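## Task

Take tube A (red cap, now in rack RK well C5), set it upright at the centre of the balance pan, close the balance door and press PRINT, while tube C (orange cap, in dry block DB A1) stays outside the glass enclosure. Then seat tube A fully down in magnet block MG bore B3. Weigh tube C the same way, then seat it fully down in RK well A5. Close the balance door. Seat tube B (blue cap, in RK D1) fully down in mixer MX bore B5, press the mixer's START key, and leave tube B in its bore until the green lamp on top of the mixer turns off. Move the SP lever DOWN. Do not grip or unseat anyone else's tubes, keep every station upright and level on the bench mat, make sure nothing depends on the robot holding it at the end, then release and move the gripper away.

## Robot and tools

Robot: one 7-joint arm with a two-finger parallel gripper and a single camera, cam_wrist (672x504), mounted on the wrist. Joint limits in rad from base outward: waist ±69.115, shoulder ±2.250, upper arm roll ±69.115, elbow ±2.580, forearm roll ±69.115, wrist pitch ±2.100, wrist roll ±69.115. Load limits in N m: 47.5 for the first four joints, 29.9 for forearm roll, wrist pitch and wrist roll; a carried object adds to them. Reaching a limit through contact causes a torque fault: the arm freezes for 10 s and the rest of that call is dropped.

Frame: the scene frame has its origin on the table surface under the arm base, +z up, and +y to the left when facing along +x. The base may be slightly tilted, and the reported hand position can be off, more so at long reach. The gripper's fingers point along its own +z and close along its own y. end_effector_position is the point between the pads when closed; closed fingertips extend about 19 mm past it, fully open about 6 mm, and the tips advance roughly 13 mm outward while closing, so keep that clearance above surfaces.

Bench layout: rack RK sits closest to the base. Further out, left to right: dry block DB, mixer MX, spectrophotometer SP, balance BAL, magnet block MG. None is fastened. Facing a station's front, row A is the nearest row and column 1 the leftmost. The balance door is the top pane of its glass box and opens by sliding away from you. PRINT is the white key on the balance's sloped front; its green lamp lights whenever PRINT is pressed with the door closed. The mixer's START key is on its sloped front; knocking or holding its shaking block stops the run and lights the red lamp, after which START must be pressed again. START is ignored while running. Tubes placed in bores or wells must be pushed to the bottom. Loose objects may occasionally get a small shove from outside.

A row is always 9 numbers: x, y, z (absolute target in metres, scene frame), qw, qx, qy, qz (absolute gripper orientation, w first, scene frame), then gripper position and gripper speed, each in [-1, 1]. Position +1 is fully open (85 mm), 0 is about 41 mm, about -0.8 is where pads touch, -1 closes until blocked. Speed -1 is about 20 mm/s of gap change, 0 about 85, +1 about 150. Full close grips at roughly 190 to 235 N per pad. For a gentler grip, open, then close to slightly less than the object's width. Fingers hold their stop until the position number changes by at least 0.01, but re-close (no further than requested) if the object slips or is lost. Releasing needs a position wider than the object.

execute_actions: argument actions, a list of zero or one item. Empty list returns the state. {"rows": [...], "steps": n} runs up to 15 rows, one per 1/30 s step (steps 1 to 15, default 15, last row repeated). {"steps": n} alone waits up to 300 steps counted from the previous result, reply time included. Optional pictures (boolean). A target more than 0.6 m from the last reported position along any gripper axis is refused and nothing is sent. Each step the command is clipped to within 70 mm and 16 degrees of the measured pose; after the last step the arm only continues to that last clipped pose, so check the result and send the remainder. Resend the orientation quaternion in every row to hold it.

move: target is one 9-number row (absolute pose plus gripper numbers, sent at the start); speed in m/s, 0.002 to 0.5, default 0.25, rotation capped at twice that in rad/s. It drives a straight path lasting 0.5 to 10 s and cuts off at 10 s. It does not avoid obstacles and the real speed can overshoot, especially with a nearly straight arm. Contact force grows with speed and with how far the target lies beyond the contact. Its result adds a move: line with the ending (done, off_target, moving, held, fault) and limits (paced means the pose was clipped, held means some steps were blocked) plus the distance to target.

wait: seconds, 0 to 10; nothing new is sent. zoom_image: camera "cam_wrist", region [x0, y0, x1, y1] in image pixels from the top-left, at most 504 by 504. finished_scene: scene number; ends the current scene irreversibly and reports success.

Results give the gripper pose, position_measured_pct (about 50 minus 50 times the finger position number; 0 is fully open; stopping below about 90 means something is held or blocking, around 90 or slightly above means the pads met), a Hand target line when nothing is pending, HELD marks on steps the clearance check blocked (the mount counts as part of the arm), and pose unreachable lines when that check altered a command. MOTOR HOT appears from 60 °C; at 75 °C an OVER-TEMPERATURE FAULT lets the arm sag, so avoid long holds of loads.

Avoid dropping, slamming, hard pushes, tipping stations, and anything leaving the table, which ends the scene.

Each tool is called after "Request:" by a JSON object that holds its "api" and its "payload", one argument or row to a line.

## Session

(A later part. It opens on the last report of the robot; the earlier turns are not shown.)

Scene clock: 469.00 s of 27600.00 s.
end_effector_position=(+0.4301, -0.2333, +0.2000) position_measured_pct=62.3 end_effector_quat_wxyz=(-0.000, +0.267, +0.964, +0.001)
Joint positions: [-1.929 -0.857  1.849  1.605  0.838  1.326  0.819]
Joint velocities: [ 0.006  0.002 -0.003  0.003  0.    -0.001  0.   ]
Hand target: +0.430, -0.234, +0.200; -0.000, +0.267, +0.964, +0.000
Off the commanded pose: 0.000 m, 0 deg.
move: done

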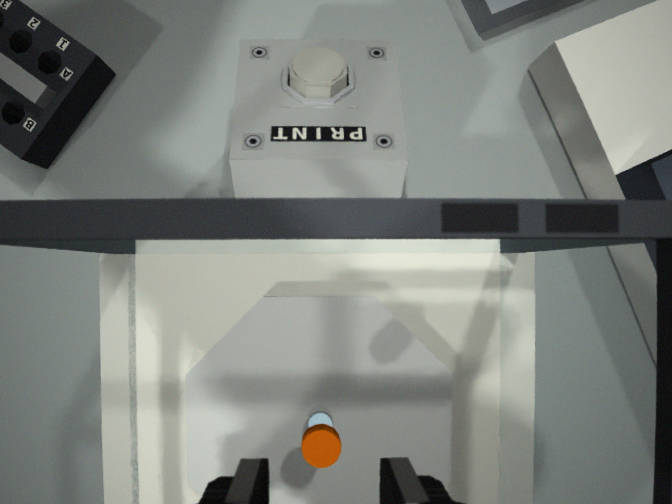

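Request:
{"api": "move", "payload": {
  "target": [0.4300,-0.2335,0.138,0,0.2672,0.9636,0,-0.25,0],
  "speed": 0.12
}}

Request:
{"api": "move", "payload": {
  "target": [0.4300,-0.2335,0.138,0,0.2672,0.9636,0,-0.66,0]
}}

Request:
{"api": "move", "payload": {
  "target": [0.4300,-0.2335,0.30,0,0.2672,0.9636,0,-0.66,0],
  "speed": 0.2
}}

Request:
{"api": "move", "payload": {
  "target": [0.31,-0.10,0.30,0,0.2672,0.9636,0,-0.66,0]
}}

Scene clock: 475.87 s of 27600.00 s.
end_effector_position=(+0.4298, -0.2334, +0.1381) position_measured_pct=62.3 end_effector_quat_wxyz=(+0.000, +0.267, +0.964, -0.000)
Joint positions: [-1.956 -0.939  1.921  1.681  0.934  1.212  0.753]
Joint velocities: [-0.003 -0.003  0.001 -0.    -0.001 -0.001 -0.001]
Hand target: +0.430, -0.233, +0.138; -0.000, +0.267, +0.964, +0.000
Off the commanded pose: 0.000 m, 0 deg.
move: done

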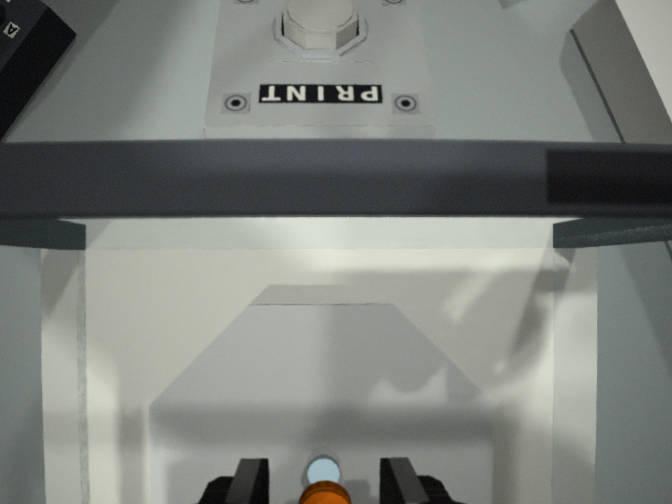

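Scene clock: 476.57 s of 27600.00 s.
end_effector_position=(+0.4300, -0.2335, +0.1381) position_measured_pct=80.6 end_effector_quat_wxyz=(+0.000, +0.267, +0.964, -0.000)
Joint positions: [-1.956 -0.939  1.921  1.68   0.934  1.212  0.753]
Joint velocities: [ 0.    -0.    -0.001  0.    -0.    -0.001 -0.001]
Hand target: +0.430, -0.233, +0.138; -0.000, +0.267, +0.964, -0.000
Off the commanded pose: 0.000 m, 0 deg.
move: done

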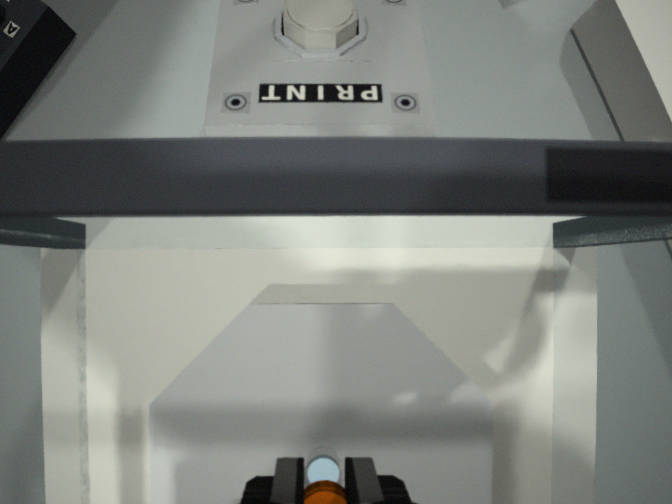

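Scene clock: 477.77 s of 27600.00 s.
end_effector_position=(+0.4304, -0.2340, +0.2999) position_measured_pct=80.6 end_effector_quat_wxyz=(+0.000, +0.268, +0.964, -0.000)
Joint positions: [-1.917 -0.743  1.772  1.422  0.72   1.534  0.919]
Joint velocities: [-0.     0.002 -0.002 -0.002  0.     0.002 -0.002]
Hand target: +0.430, -0.234, +0.300; +0.000, +0.268, +0.964, -0.000
Off the commanded pose: 0.001 m, 0 deg.
move: done

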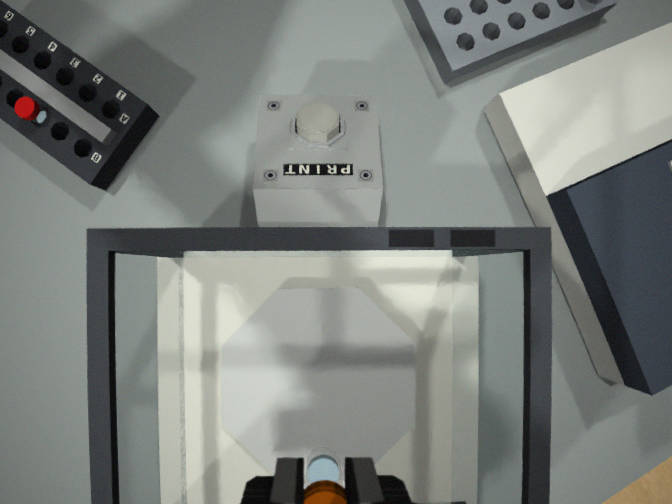

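Scene clock: 479.10 s of 27600.00 s.
end_effector_position=(+0.3099, -0.0999, +0.3006) position_measured_pct=80.6 end_effector_quat_wxyz=(+0.000, +0.267, +0.964, +0.001)
Joint positions: [-1.556 -0.458  1.4    1.934  0.462  1.307  0.719]
Joint velocities: [ 0.006 -0.001 -0.002  0.     0.001  0.004 -0.002]
Hand target: +0.310, -0.100, +0.301; +0.000, +0.268, +0.964, +0.001
Off the commanded pose: 0.001 m, 0 deg.
move: done

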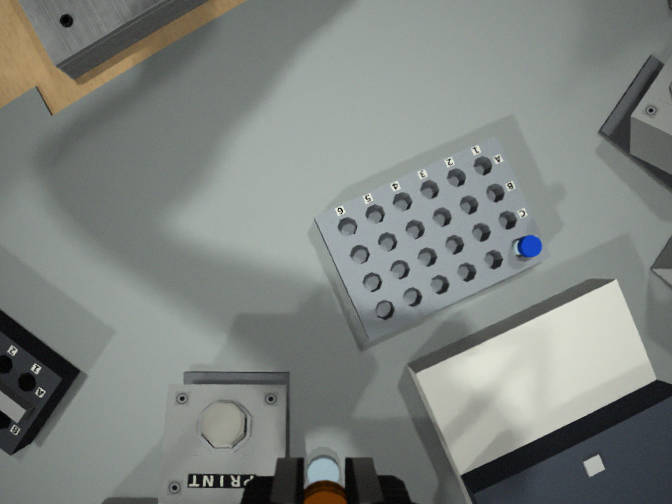

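Request:
{"api": "move", "payload": {
  "target": [0.2471,-0.0200,0.125,0,0.2672,0.9636,0,-0.66,0],
  "speed": 0.2
}}

Request:
{"api": "zoom_image", "payload": {
  "camera": "cam_wrist",
  "region": [200,324,440,504]
}}

Scene clock: 490.73 s of 27600.00 s.
end_effector_position=(+0.2462, -0.0201, +0.1253) position_measured_pct=80.6 end_effector_quat_wxyz=(-0.001, +0.268, +0.963, +0.000)
Joint positions: [-2.099 -0.52   1.85   2.471  0.841  0.688  0.1  ]
Joint velocities: [-0.022 -0.004 -0.005  0.     0.004  0.003 -0.006]
Hand target: +0.246, -0.019, +0.125; -0.001, +0.267, +0.964, +0.000
Off the commanded pose: 0.001 m, 0 deg.
move: done

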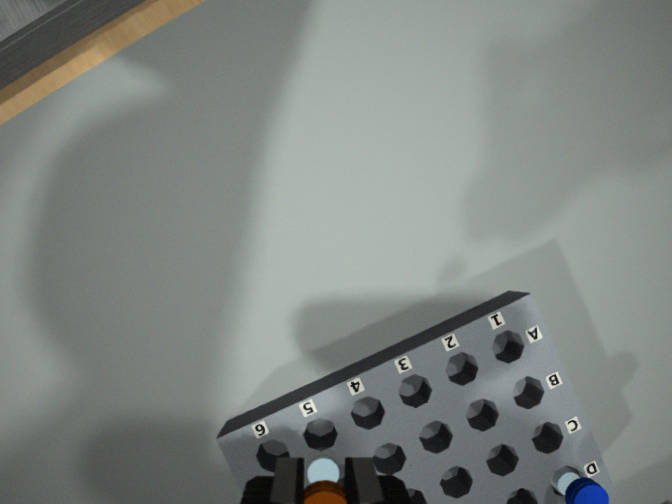

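Region (200, 324, 440, 504) of cam_wrist's 672x504 image, scaled by 2.100; it fills the top 378 rows of this view, and the rest is white.

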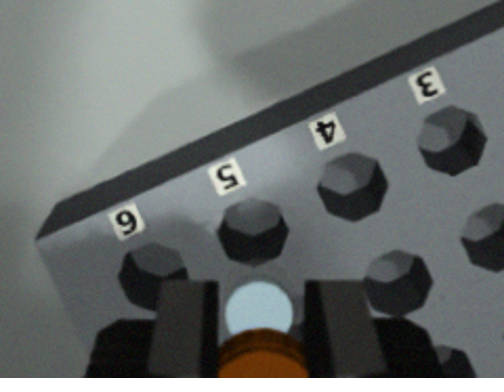

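Request:
{"api": "move", "payload": {
  "target": [0.2474,-0.0207,0.102,0,0.2672,0.9636,0,-0.66,0],
  "speed": 0.04
}}

Request:
{"api": "move", "payload": {
  "target": [0.2474,-0.0207,0.066,0,0.2672,0.9636,0,-0.66,0],
  "speed": 0.025
}}

Scene clock: 497.63 s of 27600.00 s.
end_effector_position=(+0.2473, -0.0210, +0.1021) position_measured_pct=80.6 end_effector_quat_wxyz=(-0.000, +0.268, +0.963, -0.000)
Joint positions: [-2.203 -0.575  1.976  2.497  0.994  0.634 -0.028]
Joint velocities: [-0.01  -0.005 -0.003  0.001  0.002 -0.    -0.004]
Hand target: +0.247, -0.021, +0.102; -0.000, +0.267, +0.964, -0.000
Off the commanded pose: 0.000 m, 0 deg.
move: done

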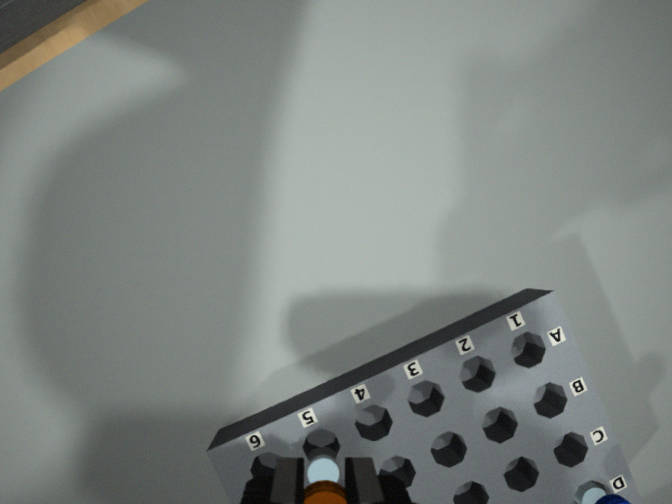

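Scene clock: 499.30 s of 27600.00 s.
end_effector_position=(+0.2471, -0.0209, +0.0661) position_measured_pct=80.6 end_effector_quat_wxyz=(-0.000, +0.267, +0.964, -0.000)
Joint positions: [-2.339 -0.676  2.146  2.528  1.272  0.576 -0.27 ]
Joint velocities: [-0.005 -0.004 -0.001  0.     0.003  0.002 -0.003]
Hand target: +0.247, -0.021, +0.066; -0.000, +0.267, +0.964, -0.000
Off the commanded pose: 0.000 m, 0 deg.
move: done

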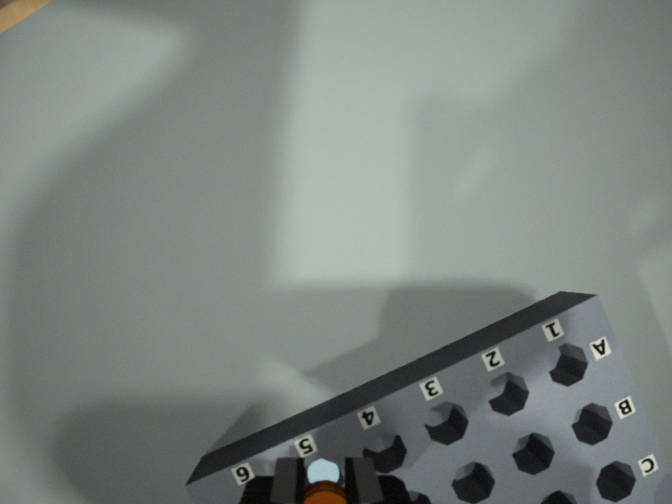

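Request:
{"api": "move", "payload": {
  "target": [0.2474,-0.0207,0.062,0,0.2672,0.9636,0,-0.66,0],
  "speed": 0.015
}}

Scene clock: 502.50 s of 27600.00 s.
end_effector_position=(+0.2476, -0.0211, +0.0631) position_measured_pct=80.6 end_effector_quat_wxyz=(+0.002, +0.267, +0.964, -0.001)
Joint positions: [-2.351 -0.685  2.158  2.532  1.306  0.575 -0.301]
Joint velocities: [-0.001  0.    -0.001 -0.     0.001 -0.002 -0.   ]
Hand target: +0.247, -0.021, +0.062; -0.000, +0.267, +0.964, -0.000
Off the commanded pose: 0.001 m, 0 deg.
move: done

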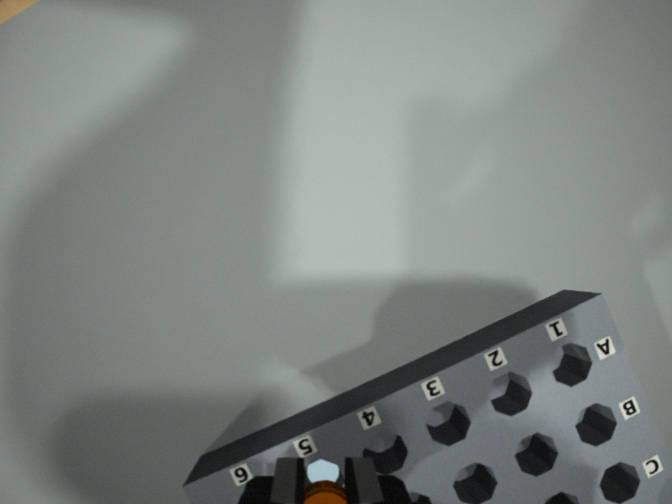

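Request:
{"api": "move", "payload": {
  "target": [0.2474,-0.0207,0.0635,0,0.2672,0.9636,0,-0.25,0],
  "speed": 0.02
}}

Request:
{"api": "move", "payload": {
  "target": [0.2474,-0.0207,0.096,0,0.2672,0.9636,0,-0.25,0],
  "speed": 0.15
}}

Request:
{"api": "move", "payload": {
  "target": [0.2474,-0.0207,0.094,0,0.2672,0.9636,0,-1,0.5]
}}

Request:
{"api": "move", "payload": {
  "target": [0.2474,-0.0207,0.082,0,0.2672,0.9636,0,-1,0.5],
  "speed": 0.02
}}

Scene clock: 510.60 s of 27600.00 s.
end_effector_position=(+0.2474, -0.0207, +0.0635) position_measured_pct=62.3 end_effector_quat_wxyz=(+0.000, +0.267, +0.964, +0.000)
Joint positions: [-2.348 -0.685  2.156  2.53   1.294  0.574 -0.29 ]
Joint velocities: [-0.    -0.    -0.     0.001  0.     0.001  0.   ]
Hand target: +0.247, -0.021, +0.064; +0.000, +0.267, +0.964, +0.000
Off the commanded pose: 0.000 m, 0 deg.
move: done

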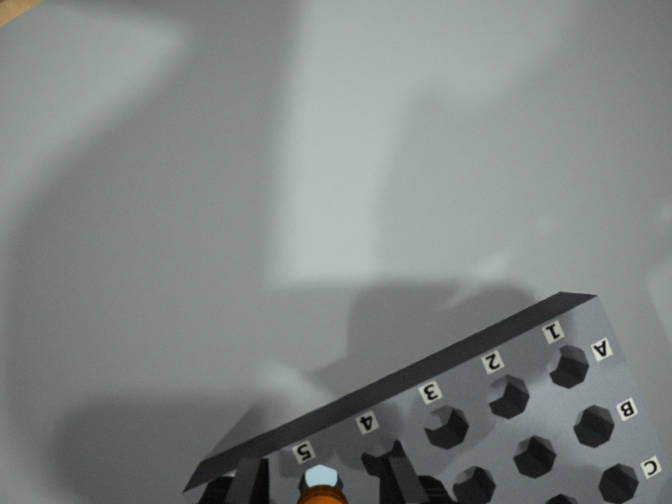

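Scene clock: 511.37 s of 27600.00 s.
end_effector_position=(+0.2476, -0.0203, +0.0959) position_measured_pct=62.3 end_effector_quat_wxyz=(+0.000, +0.267, +0.964, +0.000)
Joint positions: [-2.236 -0.586  2.018  2.503  1.034  0.612 -0.059]
Joint velocities: [ 0.01   0.006  0.004 -0.002 -0.002 -0.001  0.004]
Hand target: +0.248, -0.021, +0.096; +0.000, +0.267, +0.964, +0.000
Off the commanded pose: 0.000 m, 0 deg.
move: done

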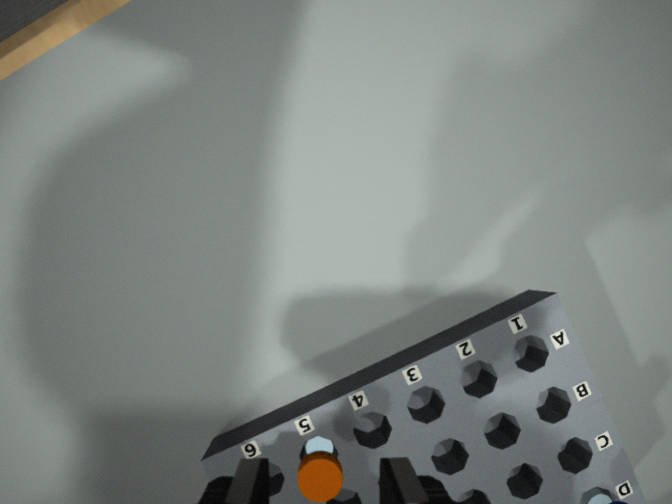

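Scene clock: 512.07 s of 27600.00 s.
end_effector_position=(+0.2474, -0.0207, +0.0940) position_measured_pct=91.7 end_effector_quat_wxyz=(-0.000, +0.267, +0.964, -0.000)
Joint positions: [-2.243 -0.59   2.029  2.505  1.047  0.609 -0.071]
Joint velocities: [-0.    -0.    -0.001 -0.    -0.    -0.001  0.   ]
Hand target: +0.247, -0.021, +0.094; -0.000, +0.267, +0.964, -0.000
Off the commanded pose: 0.000 m, 0 deg.
move: done

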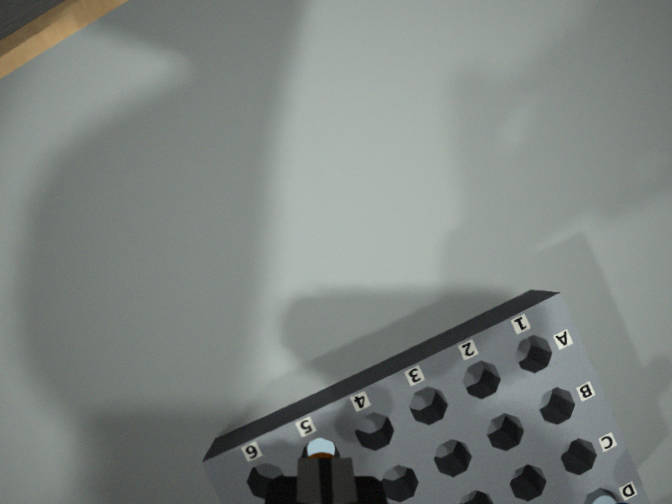

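Scene clock: 512.90 s of 27600.00 s.
end_effector_position=(+0.2473, -0.0209, +0.0821) position_measured_pct=91.7 end_effector_quat_wxyz=(+0.000, +0.267, +0.964, -0.000)
Joint positions: [-2.291 -0.622  2.089  2.516  1.138  0.586 -0.15 ]
Joint velocities: [-0.004 -0.004 -0.001  0.001  0.001 -0.001 -0.001]
Hand target: +0.247, -0.021, +0.082; -0.000, +0.267, +0.964, -0.000
Off the commanded pose: 0.000 m, 0 deg.
move: done

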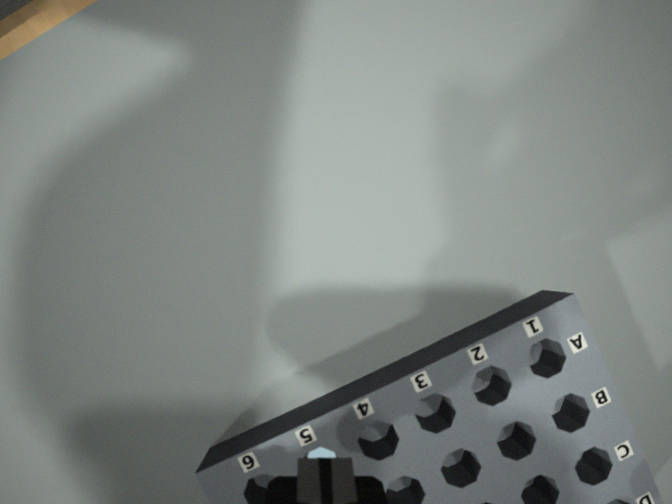

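Request:
{"api": "move", "payload": {
  "target": [0.2474,-0.0207,0.075,0,0.2672,0.9636,0,-1,0.5],
  "speed": 0.015
}}

Request:
{"api": "move", "payload": {
  "target": [0.29,-0.07,0.26,0,0.2672,0.9636,0,0,0]
}}

Request:
{"api": "move", "payload": {
  "target": [0.484,-0.2655,0.26,0,0.2672,0.9636,0,0,0],
  "speed": 0.3
}}

Scene clock: 523.00 s of 27600.00 s.
end_effector_position=(+0.2475, -0.0208, +0.0753) position_measured_pct=91.7 end_effector_quat_wxyz=(+0.000, +0.267, +0.964, -0.000)
Joint positions: [-2.317 -0.641  2.12   2.522  1.194  0.575 -0.2  ]
Joint velocities: [-0.003 -0.    -0.002  0.     0.002  0.002 -0.002]
Hand target: +0.247, -0.021, +0.075; -0.000, +0.267, +0.964, -0.000
Off the commanded pose: 0.000 m, 0 deg.
move: done

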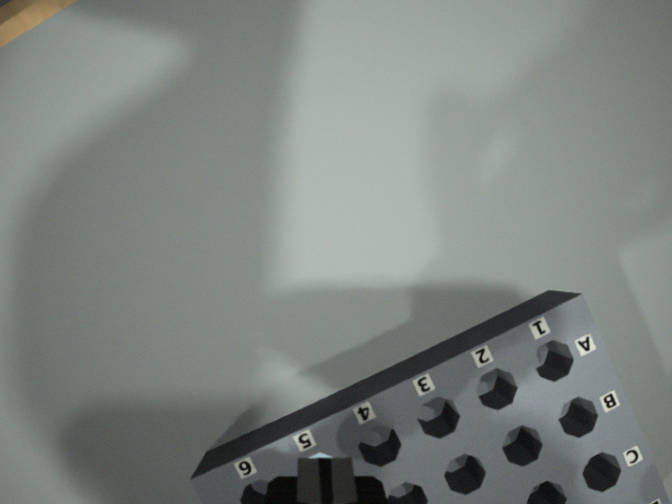

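Scene clock: 524.37 s of 27600.00 s.
end_effector_position=(+0.2915, -0.0696, +0.2599) position_measured_pct=50.0 end_effector_quat_wxyz=(+0.002, +0.266, +0.964, +0.000)
Joint positions: [-1.563 -0.306  1.502  2.094  0.343  1.08   0.794]
Joint velocities: [ 0.032  0.001 -0.003  0.     0.003 -0.001 -0.001]
Hand target: +0.291, -0.071, +0.260; +0.002, +0.268, +0.964, -0.000
Off the commanded pose: 0.002 m, 0 deg.
move: done

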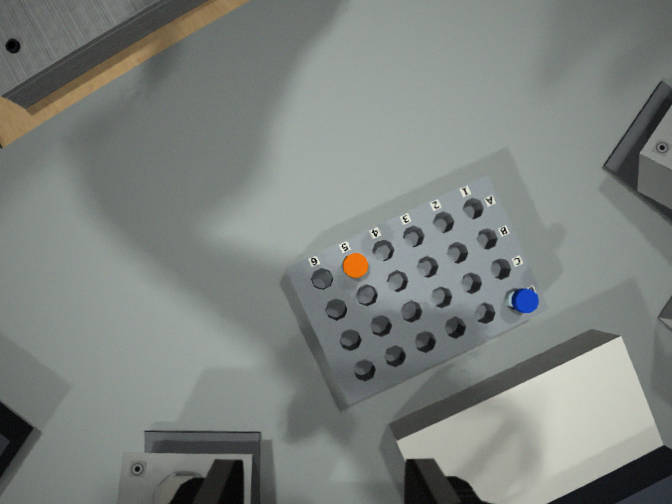

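Scene clock: 526.00 s of 27600.00 s.
end_effector_position=(+0.4842, -0.2655, +0.2592) position_measured_pct=50.0 end_effector_quat_wxyz=(-0.000, +0.267, +0.964, -0.001)
Joint positions: [-2.089 -0.821  2.005  1.252  0.725  1.483  1.027]
Joint velocities: [-0.003 -0.002  0.    -0.    -0.     0.001  0.001]
Hand target: +0.484, -0.265, +0.259; -0.000, +0.267, +0.964, -0.001
Off the commanded pose: 0.001 m, 0 deg.
move: done

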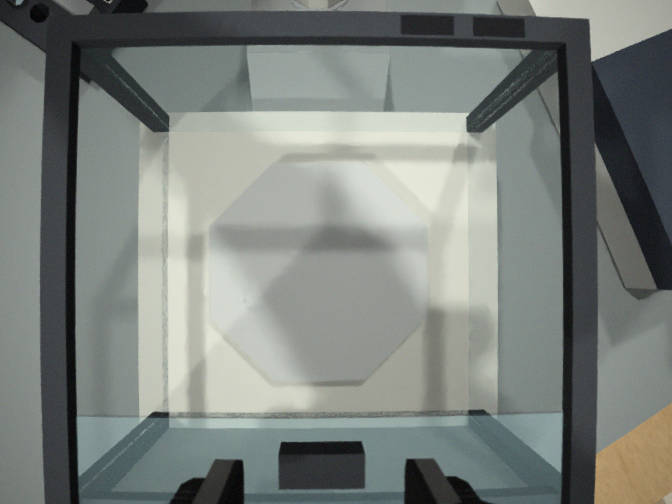

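Request:
{"api": "move", "payload": {
  "target": [0.484,-0.2657,0.2315,0,0.2672,0.9636,0,0,0],
  "speed": 0.12
}}

Request:
{"api": "move", "payload": {
  "target": [0.484,-0.2657,0.2315,0,0.2672,0.9636,0,-0.45,0]
}}

Request:
{"api": "move", "payload": {
  "target": [0.3848,-0.2068,0.2315,0,0.2672,0.9636,0,-0.45,0],
  "speed": 0.09
}}

Request:
{"api": "move", "payload": {
  "target": [0.3855,-0.2070,0.2315,0,0.2672,0.9636,0,0,0]
}}

Request:
{"api": "move", "payload": {
  "target": [0.3855,-0.2070,0.26,0,0.2672,0.9636,0,0,0]
}}

Scene clock: 544.77 s of 27600.00 s.
end_effector_position=(+0.4840, -0.2656, +0.2316) position_measured_pct=50.0 end_effector_quat_wxyz=(+0.000, +0.267, +0.964, +0.000)
Joint positions: [-2.083 -0.849  2.018  1.305  0.746  1.42   1.004]
Joint velocities: [ 0.    -0.001 -0.     0.001 -0.     0.001  0.001]
Hand target: +0.484, -0.266, +0.231; -0.000, +0.267, +0.964, +0.000
Off the commanded pose: 0.000 m, 0 deg.
move: done

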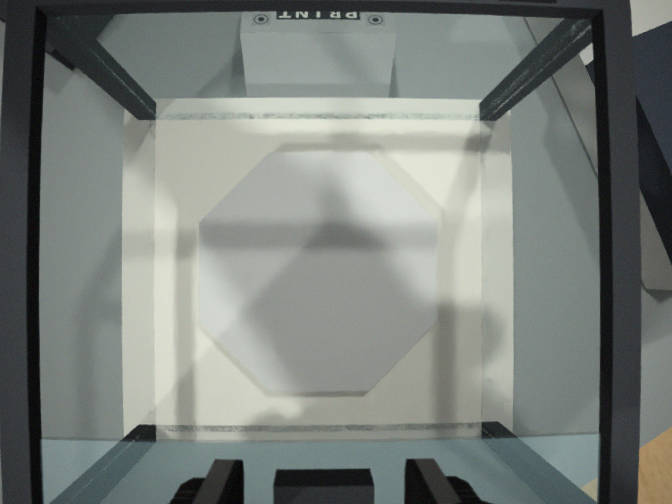

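Scene clock: 545.47 s of 27600.00 s.
end_effector_position=(+0.4839, -0.2659, +0.2318) position_measured_pct=68.7 end_effector_quat_wxyz=(+0.000, +0.267, +0.964, -0.000)
Joint positions: [-2.082 -0.848  2.017  1.304  0.747  1.421  1.004]
Joint velocities: [-0.    -0.001 -0.001 -0.     0.001  0.001 -0.   ]
Hand target: +0.484, -0.266, +0.232; -0.000, +0.267, +0.964, -0.000
Off the commanded pose: 0.000 m, 0 deg.
move: done

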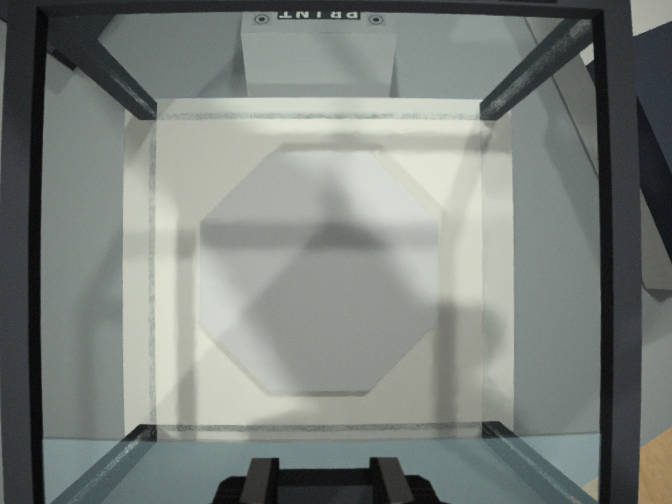

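Scene clock: 547.03 s of 27600.00 s.
end_effector_position=(+0.3859, -0.2079, +0.2318) position_measured_pct=68.7 end_effector_quat_wxyz=(+0.002, +0.268, +0.964, +0.000)
Joint positions: [-1.855 -0.651  1.899  1.738  0.647  1.225  0.895]
Joint velocities: [ 0.006  0.002 -0.002  0.004 -0.001 -0.006 -0.004]
Hand target: +0.385, -0.207, +0.232; +0.000, +0.267, +0.964, +0.001
Off the commanded pose: 0.002 m, 0 deg.
move: done

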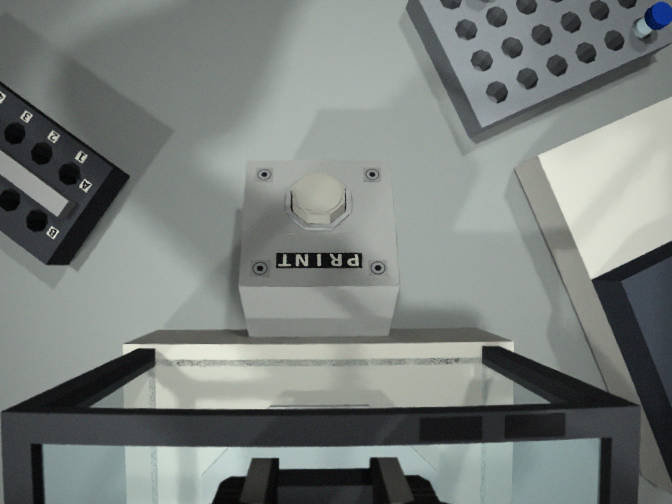

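Scene clock: 547.73 s of 27600.00 s.
end_effector_position=(+0.3855, -0.2070, +0.2315) position_measured_pct=50.0 end_effector_quat_wxyz=(+0.000, +0.267, +0.964, -0.000)
Joint positions: [-1.858 -0.652  1.9    1.737  0.647  1.228  0.894]
Joint velocities: [ 0.001 -0.     0.001  0.     0.    -0.001  0.   ]
Hand target: +0.385, -0.207, +0.231; -0.000, +0.267, +0.964, -0.000
Off the commanded pose: 0.000 m, 0 deg.
move: done

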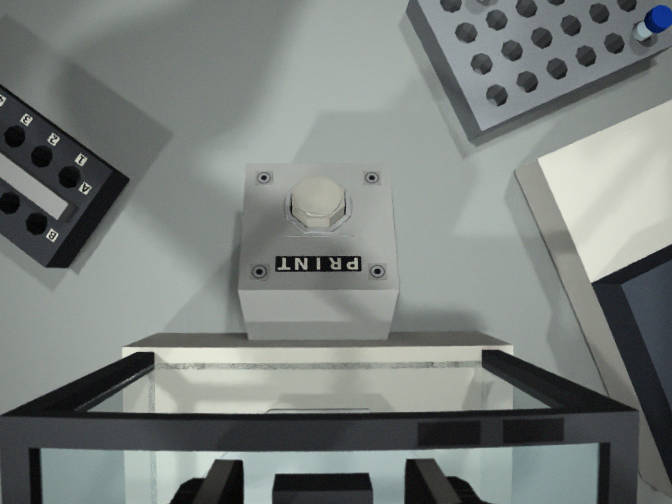

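Scene clock: 548.43 s of 27600.00 s.
end_effector_position=(+0.3856, -0.2070, +0.2599) position_measured_pct=50.0 end_effector_quat_wxyz=(-0.000, +0.267, +0.964, +0.000)
Joint positions: [-1.84  -0.618  1.868  1.686  0.605  1.294  0.928]
Joint velocities: [ 0.003  0.002 -0.002 -0.001 -0.     0.002 -0.   ]
Hand target: +0.386, -0.207, +0.260; +0.000, +0.267, +0.964, -0.000
Off the commanded pose: 0.000 m, 0 deg.
move: done

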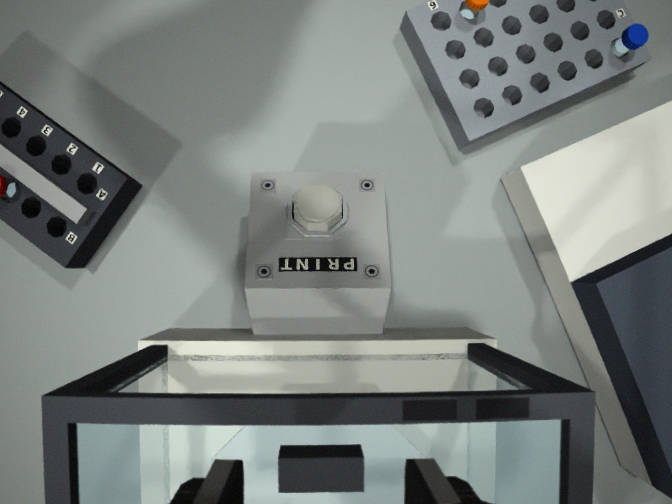

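Request:
{"api": "move", "payload": {
  "target": [0.32,-0.02,0.25,0,0.061,0.998,0,-0.25,0],
  "speed": 0.3
}}

Request:
{"api": "move", "payload": {
  "target": [0.3121,0.0475,0.115,0,0.061,0.998,0,-0.25,0],
  "speed": 0.2
}}

Request:
{"api": "zoom_image", "payload": {
  "camera": "cam_wrist",
  "region": [200,324,440,504]
}}

Scene clock: 561.57 s of 27600.00 s.
end_effector_position=(+0.3198, -0.0200, +0.2504) position_measured_pct=62.3 end_effector_quat_wxyz=(-0.000, +0.061, +0.998, +0.001)
Joint positions: [-1.887 -0.423  1.57   2.058  0.47   1.117  0.905]
Joint velocities: [-0.004  0.004 -0.003  0.001  0.002  0.002 -0.004]
Hand target: +0.320, -0.020, +0.250; +0.000, +0.061, +0.998, +0.001
Off the commanded pose: 0.000 m, 0 deg.
move: done

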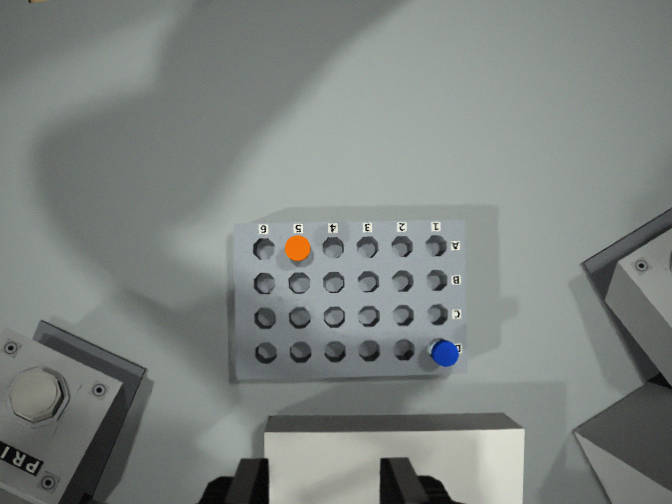

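Scene clock: 562.97 s of 27600.00 s.
end_effector_position=(+0.3113, +0.0476, +0.1150) position_measured_pct=62.3 end_effector_quat_wxyz=(-0.001, +0.061, +0.998, -0.000)
Joint positions: [-2.475 -0.628  2.001  2.282  0.874  0.766  0.343]
Joint velocities: [-0.006 -0.002 -0.001 -0.     0.001  0.001 -0.002]
Hand target: +0.311, +0.048, +0.115; -0.001, +0.061, +0.998, -0.000
Off the commanded pose: 0.001 m, 0 deg.
move: done

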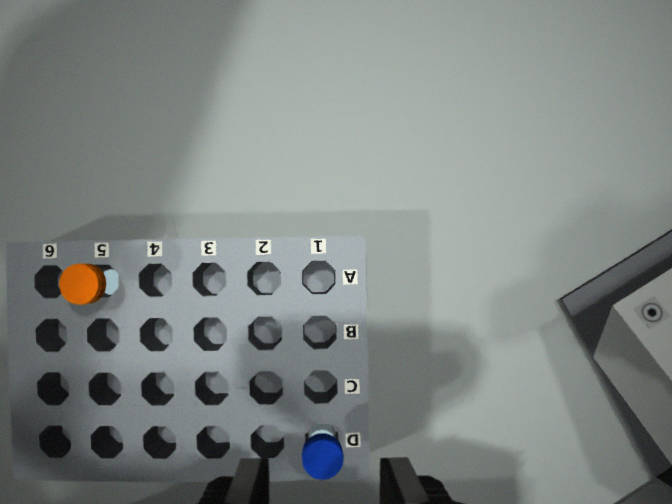

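Region (200, 324, 440, 504) of cam_wrist's 672x504 image, scaled by 2.100; it fills the top 378 rows of this view, and the rest is white.

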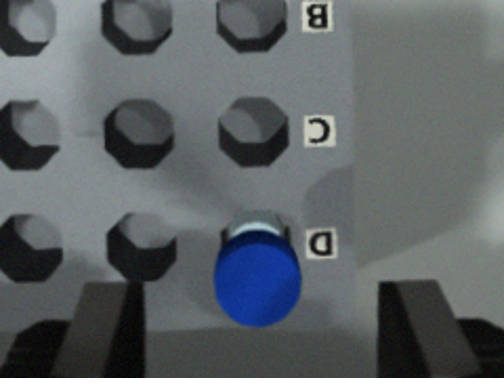

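Request:
{"api": "move", "payload": {
  "target": [0.3121,0.0475,0.064,0,0.061,0.998,0,-0.25,0],
  "speed": 0.08
}}

Request:
{"api": "move", "payload": {
  "target": [0.3121,0.0475,0.064,0,0.061,0.998,0,-0.66,0]
}}

Request:
{"api": "move", "payload": {
  "target": [0.3121,0.0475,0.13,0,0.061,0.998,0,-0.66,0],
  "speed": 0.12
}}

Request:
{"api": "move", "payload": {
  "target": [0.33,0.10,0.30,0,0.3,0.954,0,-0.66,0]
}}

Scene clock: 571.87 s of 27600.00 s.
end_effector_position=(+0.3119, +0.0472, +0.0642) position_measured_pct=62.3 end_effector_quat_wxyz=(-0.000, +0.061, +0.998, -0.000)
Joint positions: [-2.601 -0.736  2.173  2.32   1.111  0.662  0.151]
Joint velocities: [-0.009 -0.006 -0.002  0.001  0.001  0.    -0.001]
Hand target: +0.312, +0.048, +0.064; -0.000, +0.061, +0.998, -0.000
Off the commanded pose: 0.000 m, 0 deg.
move: done

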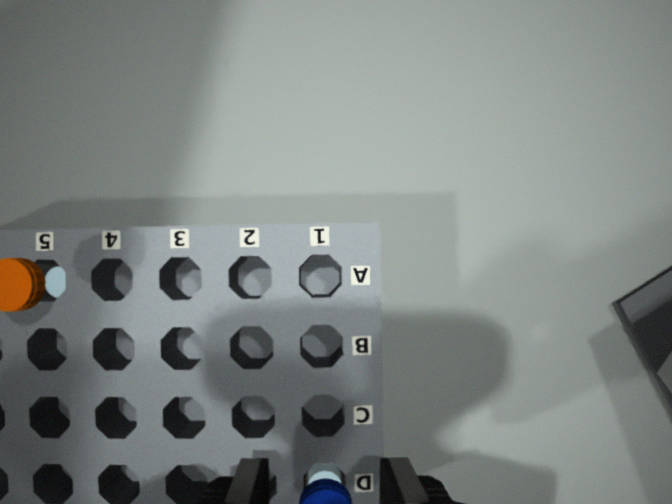

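Scene clock: 572.57 s of 27600.00 s.
end_effector_position=(+0.3122, +0.0473, +0.0642) position_measured_pct=80.6 end_effector_quat_wxyz=(+0.000, +0.061, +0.998, -0.000)
Joint positions: [-2.601 -0.736  2.173  2.32   1.112  0.663  0.151]
Joint velocities: [ 0.  0. -0.  0.  0.  0.  0.]
Hand target: +0.312, +0.047, +0.064; -0.000, +0.061, +0.998, -0.000
Off the commanded pose: 0.000 m, 0 deg.
move: done

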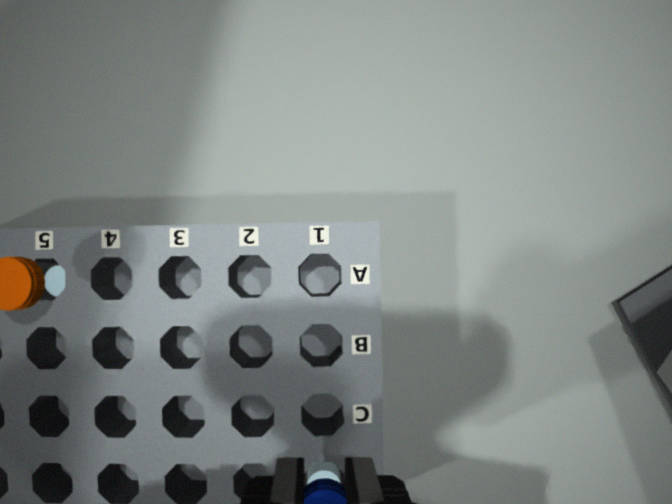

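Scene clock: 573.53 s of 27600.00 s.
end_effector_position=(+0.3125, +0.0477, +0.1299) position_measured_pct=80.6 end_effector_quat_wxyz=(+0.000, +0.061, +0.998, +0.000)
Joint positions: [-2.44  -0.593  1.961  2.265  0.809  0.793  0.401]
Joint velocities: [ 0.007  0.004 -0.    -0.001 -0.001  0.     0.   ]
Hand target: +0.313, +0.047, +0.130; +0.000, +0.061, +0.998, +0.000
Off the commanded pose: 0.000 m, 0 deg.
move: done

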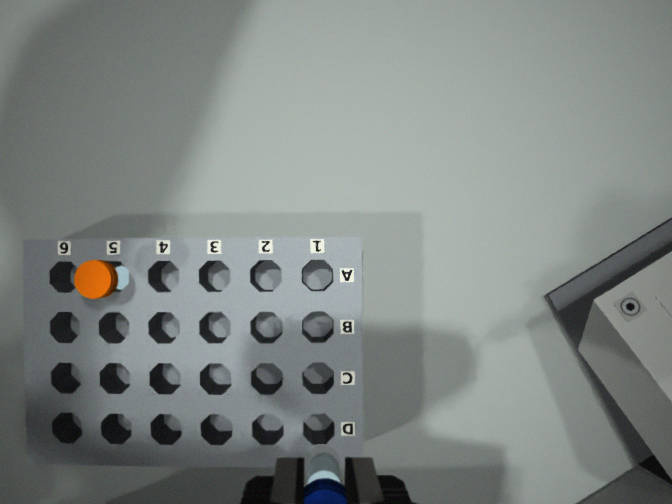

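Scene clock: 574.93 s of 27600.00 s.
end_effector_position=(+0.3308, +0.0997, +0.3000) position_measured_pct=80.6 end_effector_quat_wxyz=(+0.000, +0.300, +0.954, +0.000)
Joint positions: [-2.293 -0.277  1.729  1.885  0.293  1.212  0.289]
Joint velocities: [ 0.003  0.005 -0.002 -0.001  0.001  0.001 -0.002]
Hand target: +0.331, +0.100, +0.300; +0.001, +0.300, +0.954, +0.000
Off the commanded pose: 0.001 m, 0 deg.
move: done

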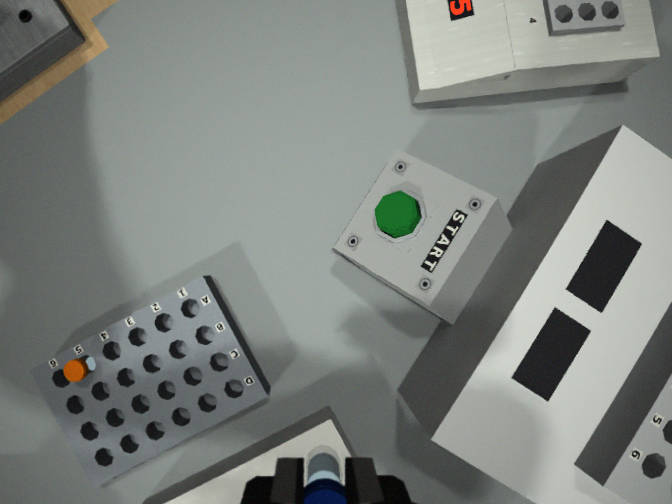

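Request:
{"api": "move", "payload": {
  "target": [0.4562,0.2196,0.28,0,0.552,0.834,0,-0.66,0]
}}

Request:
{"api": "zoom_image", "payload": {
  "camera": "cam_wrist",
  "region": [180,264,500,504]
}}

Scene clock: 583.80 s of 27600.00 s.
end_effector_position=(+0.4561, +0.2197, +0.2795) position_measured_pct=80.6 end_effector_quat_wxyz=(+0.000, +0.552, +0.834, -0.001)
Joint positions: [-3.017 -0.631  2.141  1.405  0.535  1.379 -0.492]
Joint velocities: [-0.004 -0.003 -0.    -0.001  0.001  0.001 -0.001]
Hand target: +0.456, +0.220, +0.279; +0.000, +0.552, +0.834, -0.001
Off the commanded pose: 0.001 m, 0 deg.
move: done

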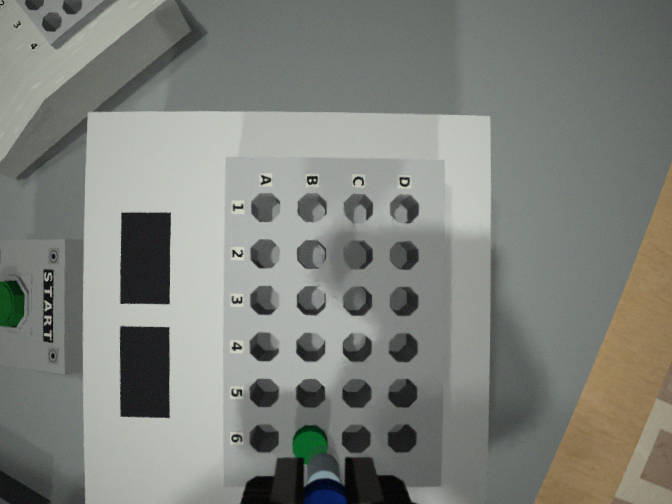

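Region (180, 264, 500, 504) of cam_wrist's 672x504 image, scaled by 1.575; it fills the top 378 rows of this view, and the rest is white.

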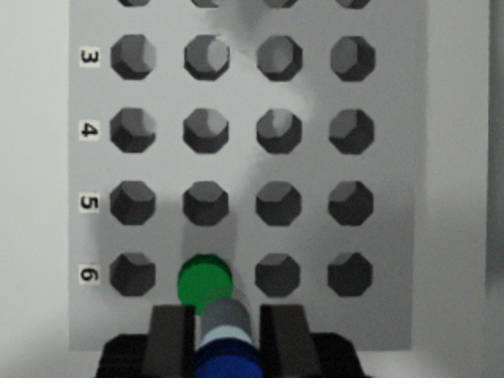

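Request:
{"api": "move", "payload": {
  "target": [0.4499,0.2248,0.2355,0,0.552,0.834,0,-0.66,0],
  "speed": 0.1
}}

Request:
{"api": "zoom_image", "payload": {
  "camera": "cam_wrist",
  "region": [200,324,440,504]
}}

Scene clock: 590.40 s of 27600.00 s.
end_effector_position=(+0.4498, +0.2247, +0.2356) position_measured_pct=80.6 end_effector_quat_wxyz=(-0.000, +0.552, +0.834, +0.000)
Joint positions: [-3.029 -0.667  2.163  1.502  0.572  1.264 -0.545]
Joint velocities: [-0.001 -0.001 -0.     0.001 -0.    -0.001 -0.   ]
Hand target: +0.450, +0.225, +0.236; -0.000, +0.552, +0.834, -0.000
Off the commanded pose: 0.000 m, 0 deg.
move: done

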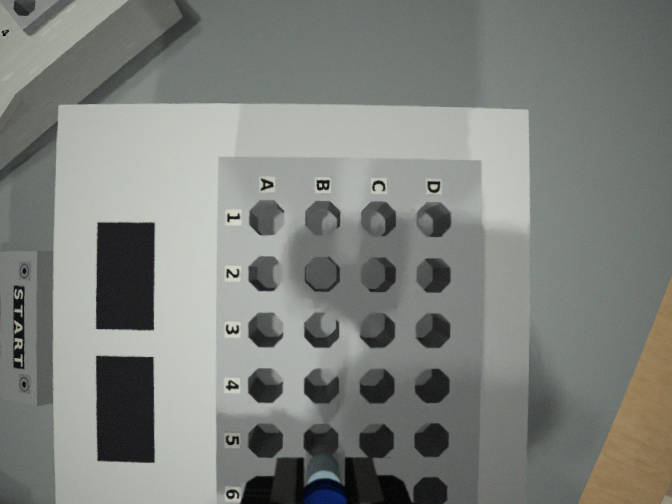

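Region (200, 324, 440, 504) of cam_wrist's 672x504 image, scaled by 2.100; it fills the top 378 rows of this view, and the rest is white.

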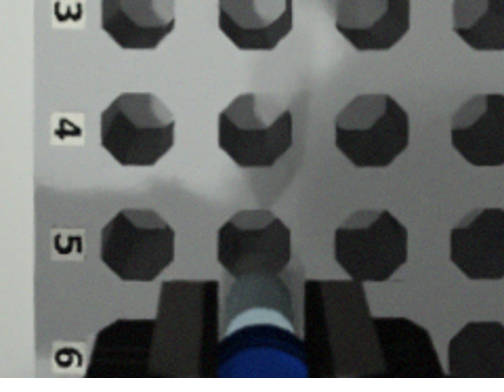

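Request:
{"api": "move", "payload": {
  "target": [0.4500,0.2240,0.222,0,0.552,0.834,0,-0.66,0],
  "speed": 0.04
}}

Request:
{"api": "move", "payload": {
  "target": [0.4500,0.2240,0.187,0,0.552,0.834,0,-0.66,0],
  "speed": 0.025
}}

Scene clock: 598.77 s of 27600.00 s.
end_effector_position=(+0.4503, +0.2250, +0.2252) position_measured_pct=80.6 end_effector_quat_wxyz=(+0.002, +0.552, +0.834, +0.002)
Joint positions: [-3.031 -0.677  2.17   1.523  0.586  1.234 -0.557]
Joint velocities: [-0.     0.001 -0.001  0.001  0.     0.001 -0.001]
Hand target: +0.450, +0.224, +0.222; -0.000, +0.552, +0.834, -0.000
Off the commanded pose: 0.003 m, 0 deg.
move: done

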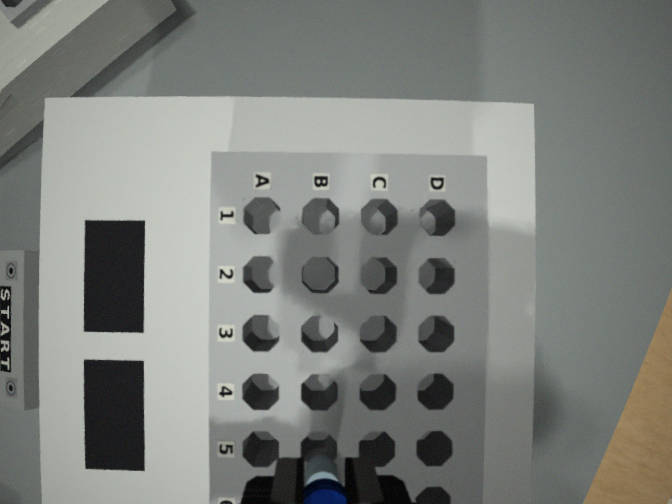

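Scene clock: 600.53 s of 27600.00 s.
end_effector_position=(+0.4488, +0.2406, +0.2081) position_measured_pct=80.6 end_effector_quat_wxyz=(+0.006, +0.545, +0.838, +0.018)
Joint positions: [-3.057 -0.686  2.187  1.566  0.609  1.152 -0.586]
Joint velocities: [-0.009  0.008  0.016  0.    -0.011 -0.005  0.01 ]
Hand target: +0.449, +0.224, +0.188; -0.000, +0.552, +0.834, -0.000
Off the commanded pose: 0.027 m, 2 deg.
move: off_target

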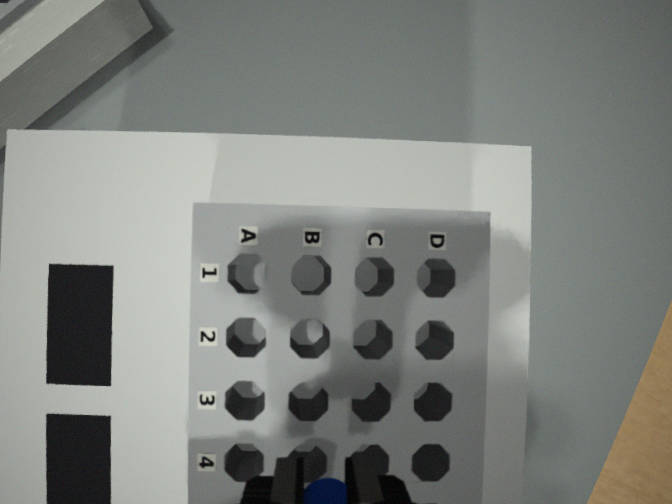

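Request:
{"api": "move", "payload": {
  "target": [0.4488,0.2406,0.27,0,0.552,0.834,0,-0.66,0],
  "speed": 0.06
}}

Request:
{"api": "zoom_image", "payload": {
  "camera": "cam_wrist",
  "region": [200,324,440,504]
}}

Scene clock: 609.63 s of 27600.00 s.
end_effector_position=(+0.4490, +0.2406, +0.2700) position_measured_pct=80.6 end_effector_quat_wxyz=(+0.000, +0.552, +0.834, -0.000)
Joint positions: [-3.073 -0.64   2.165  1.413  0.535  1.354 -0.533]
Joint velocities: [-0.001 -0.    -0.001 -0.002 -0.     0.001 -0.   ]
Hand target: +0.449, +0.241, +0.270; +0.000, +0.552, +0.834, +0.000
Off the commanded pose: 0.000 m, 0 deg.
move: done

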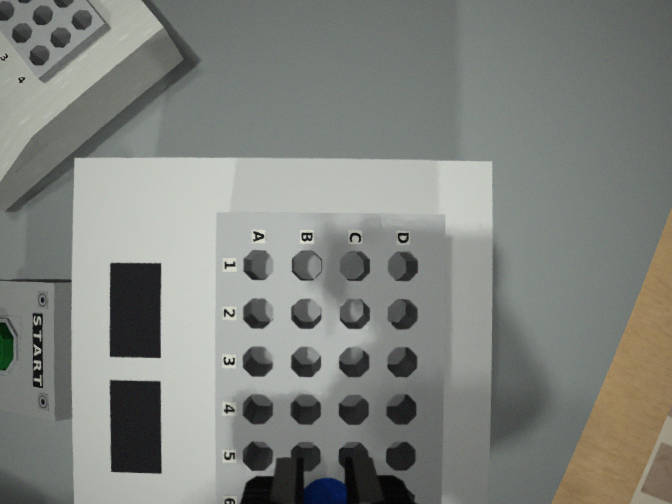

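Region (200, 324, 440, 504) of cam_wrist's 672x504 image, scaled by 2.100; it fills the top 378 rows of this view, and the rest is white.

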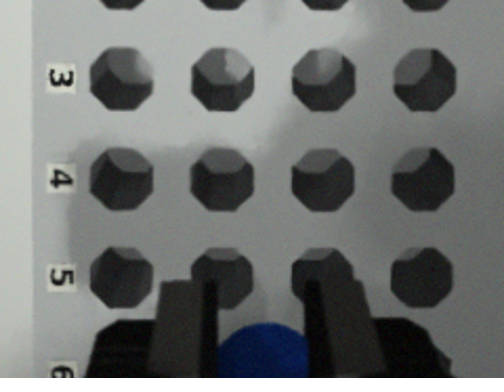

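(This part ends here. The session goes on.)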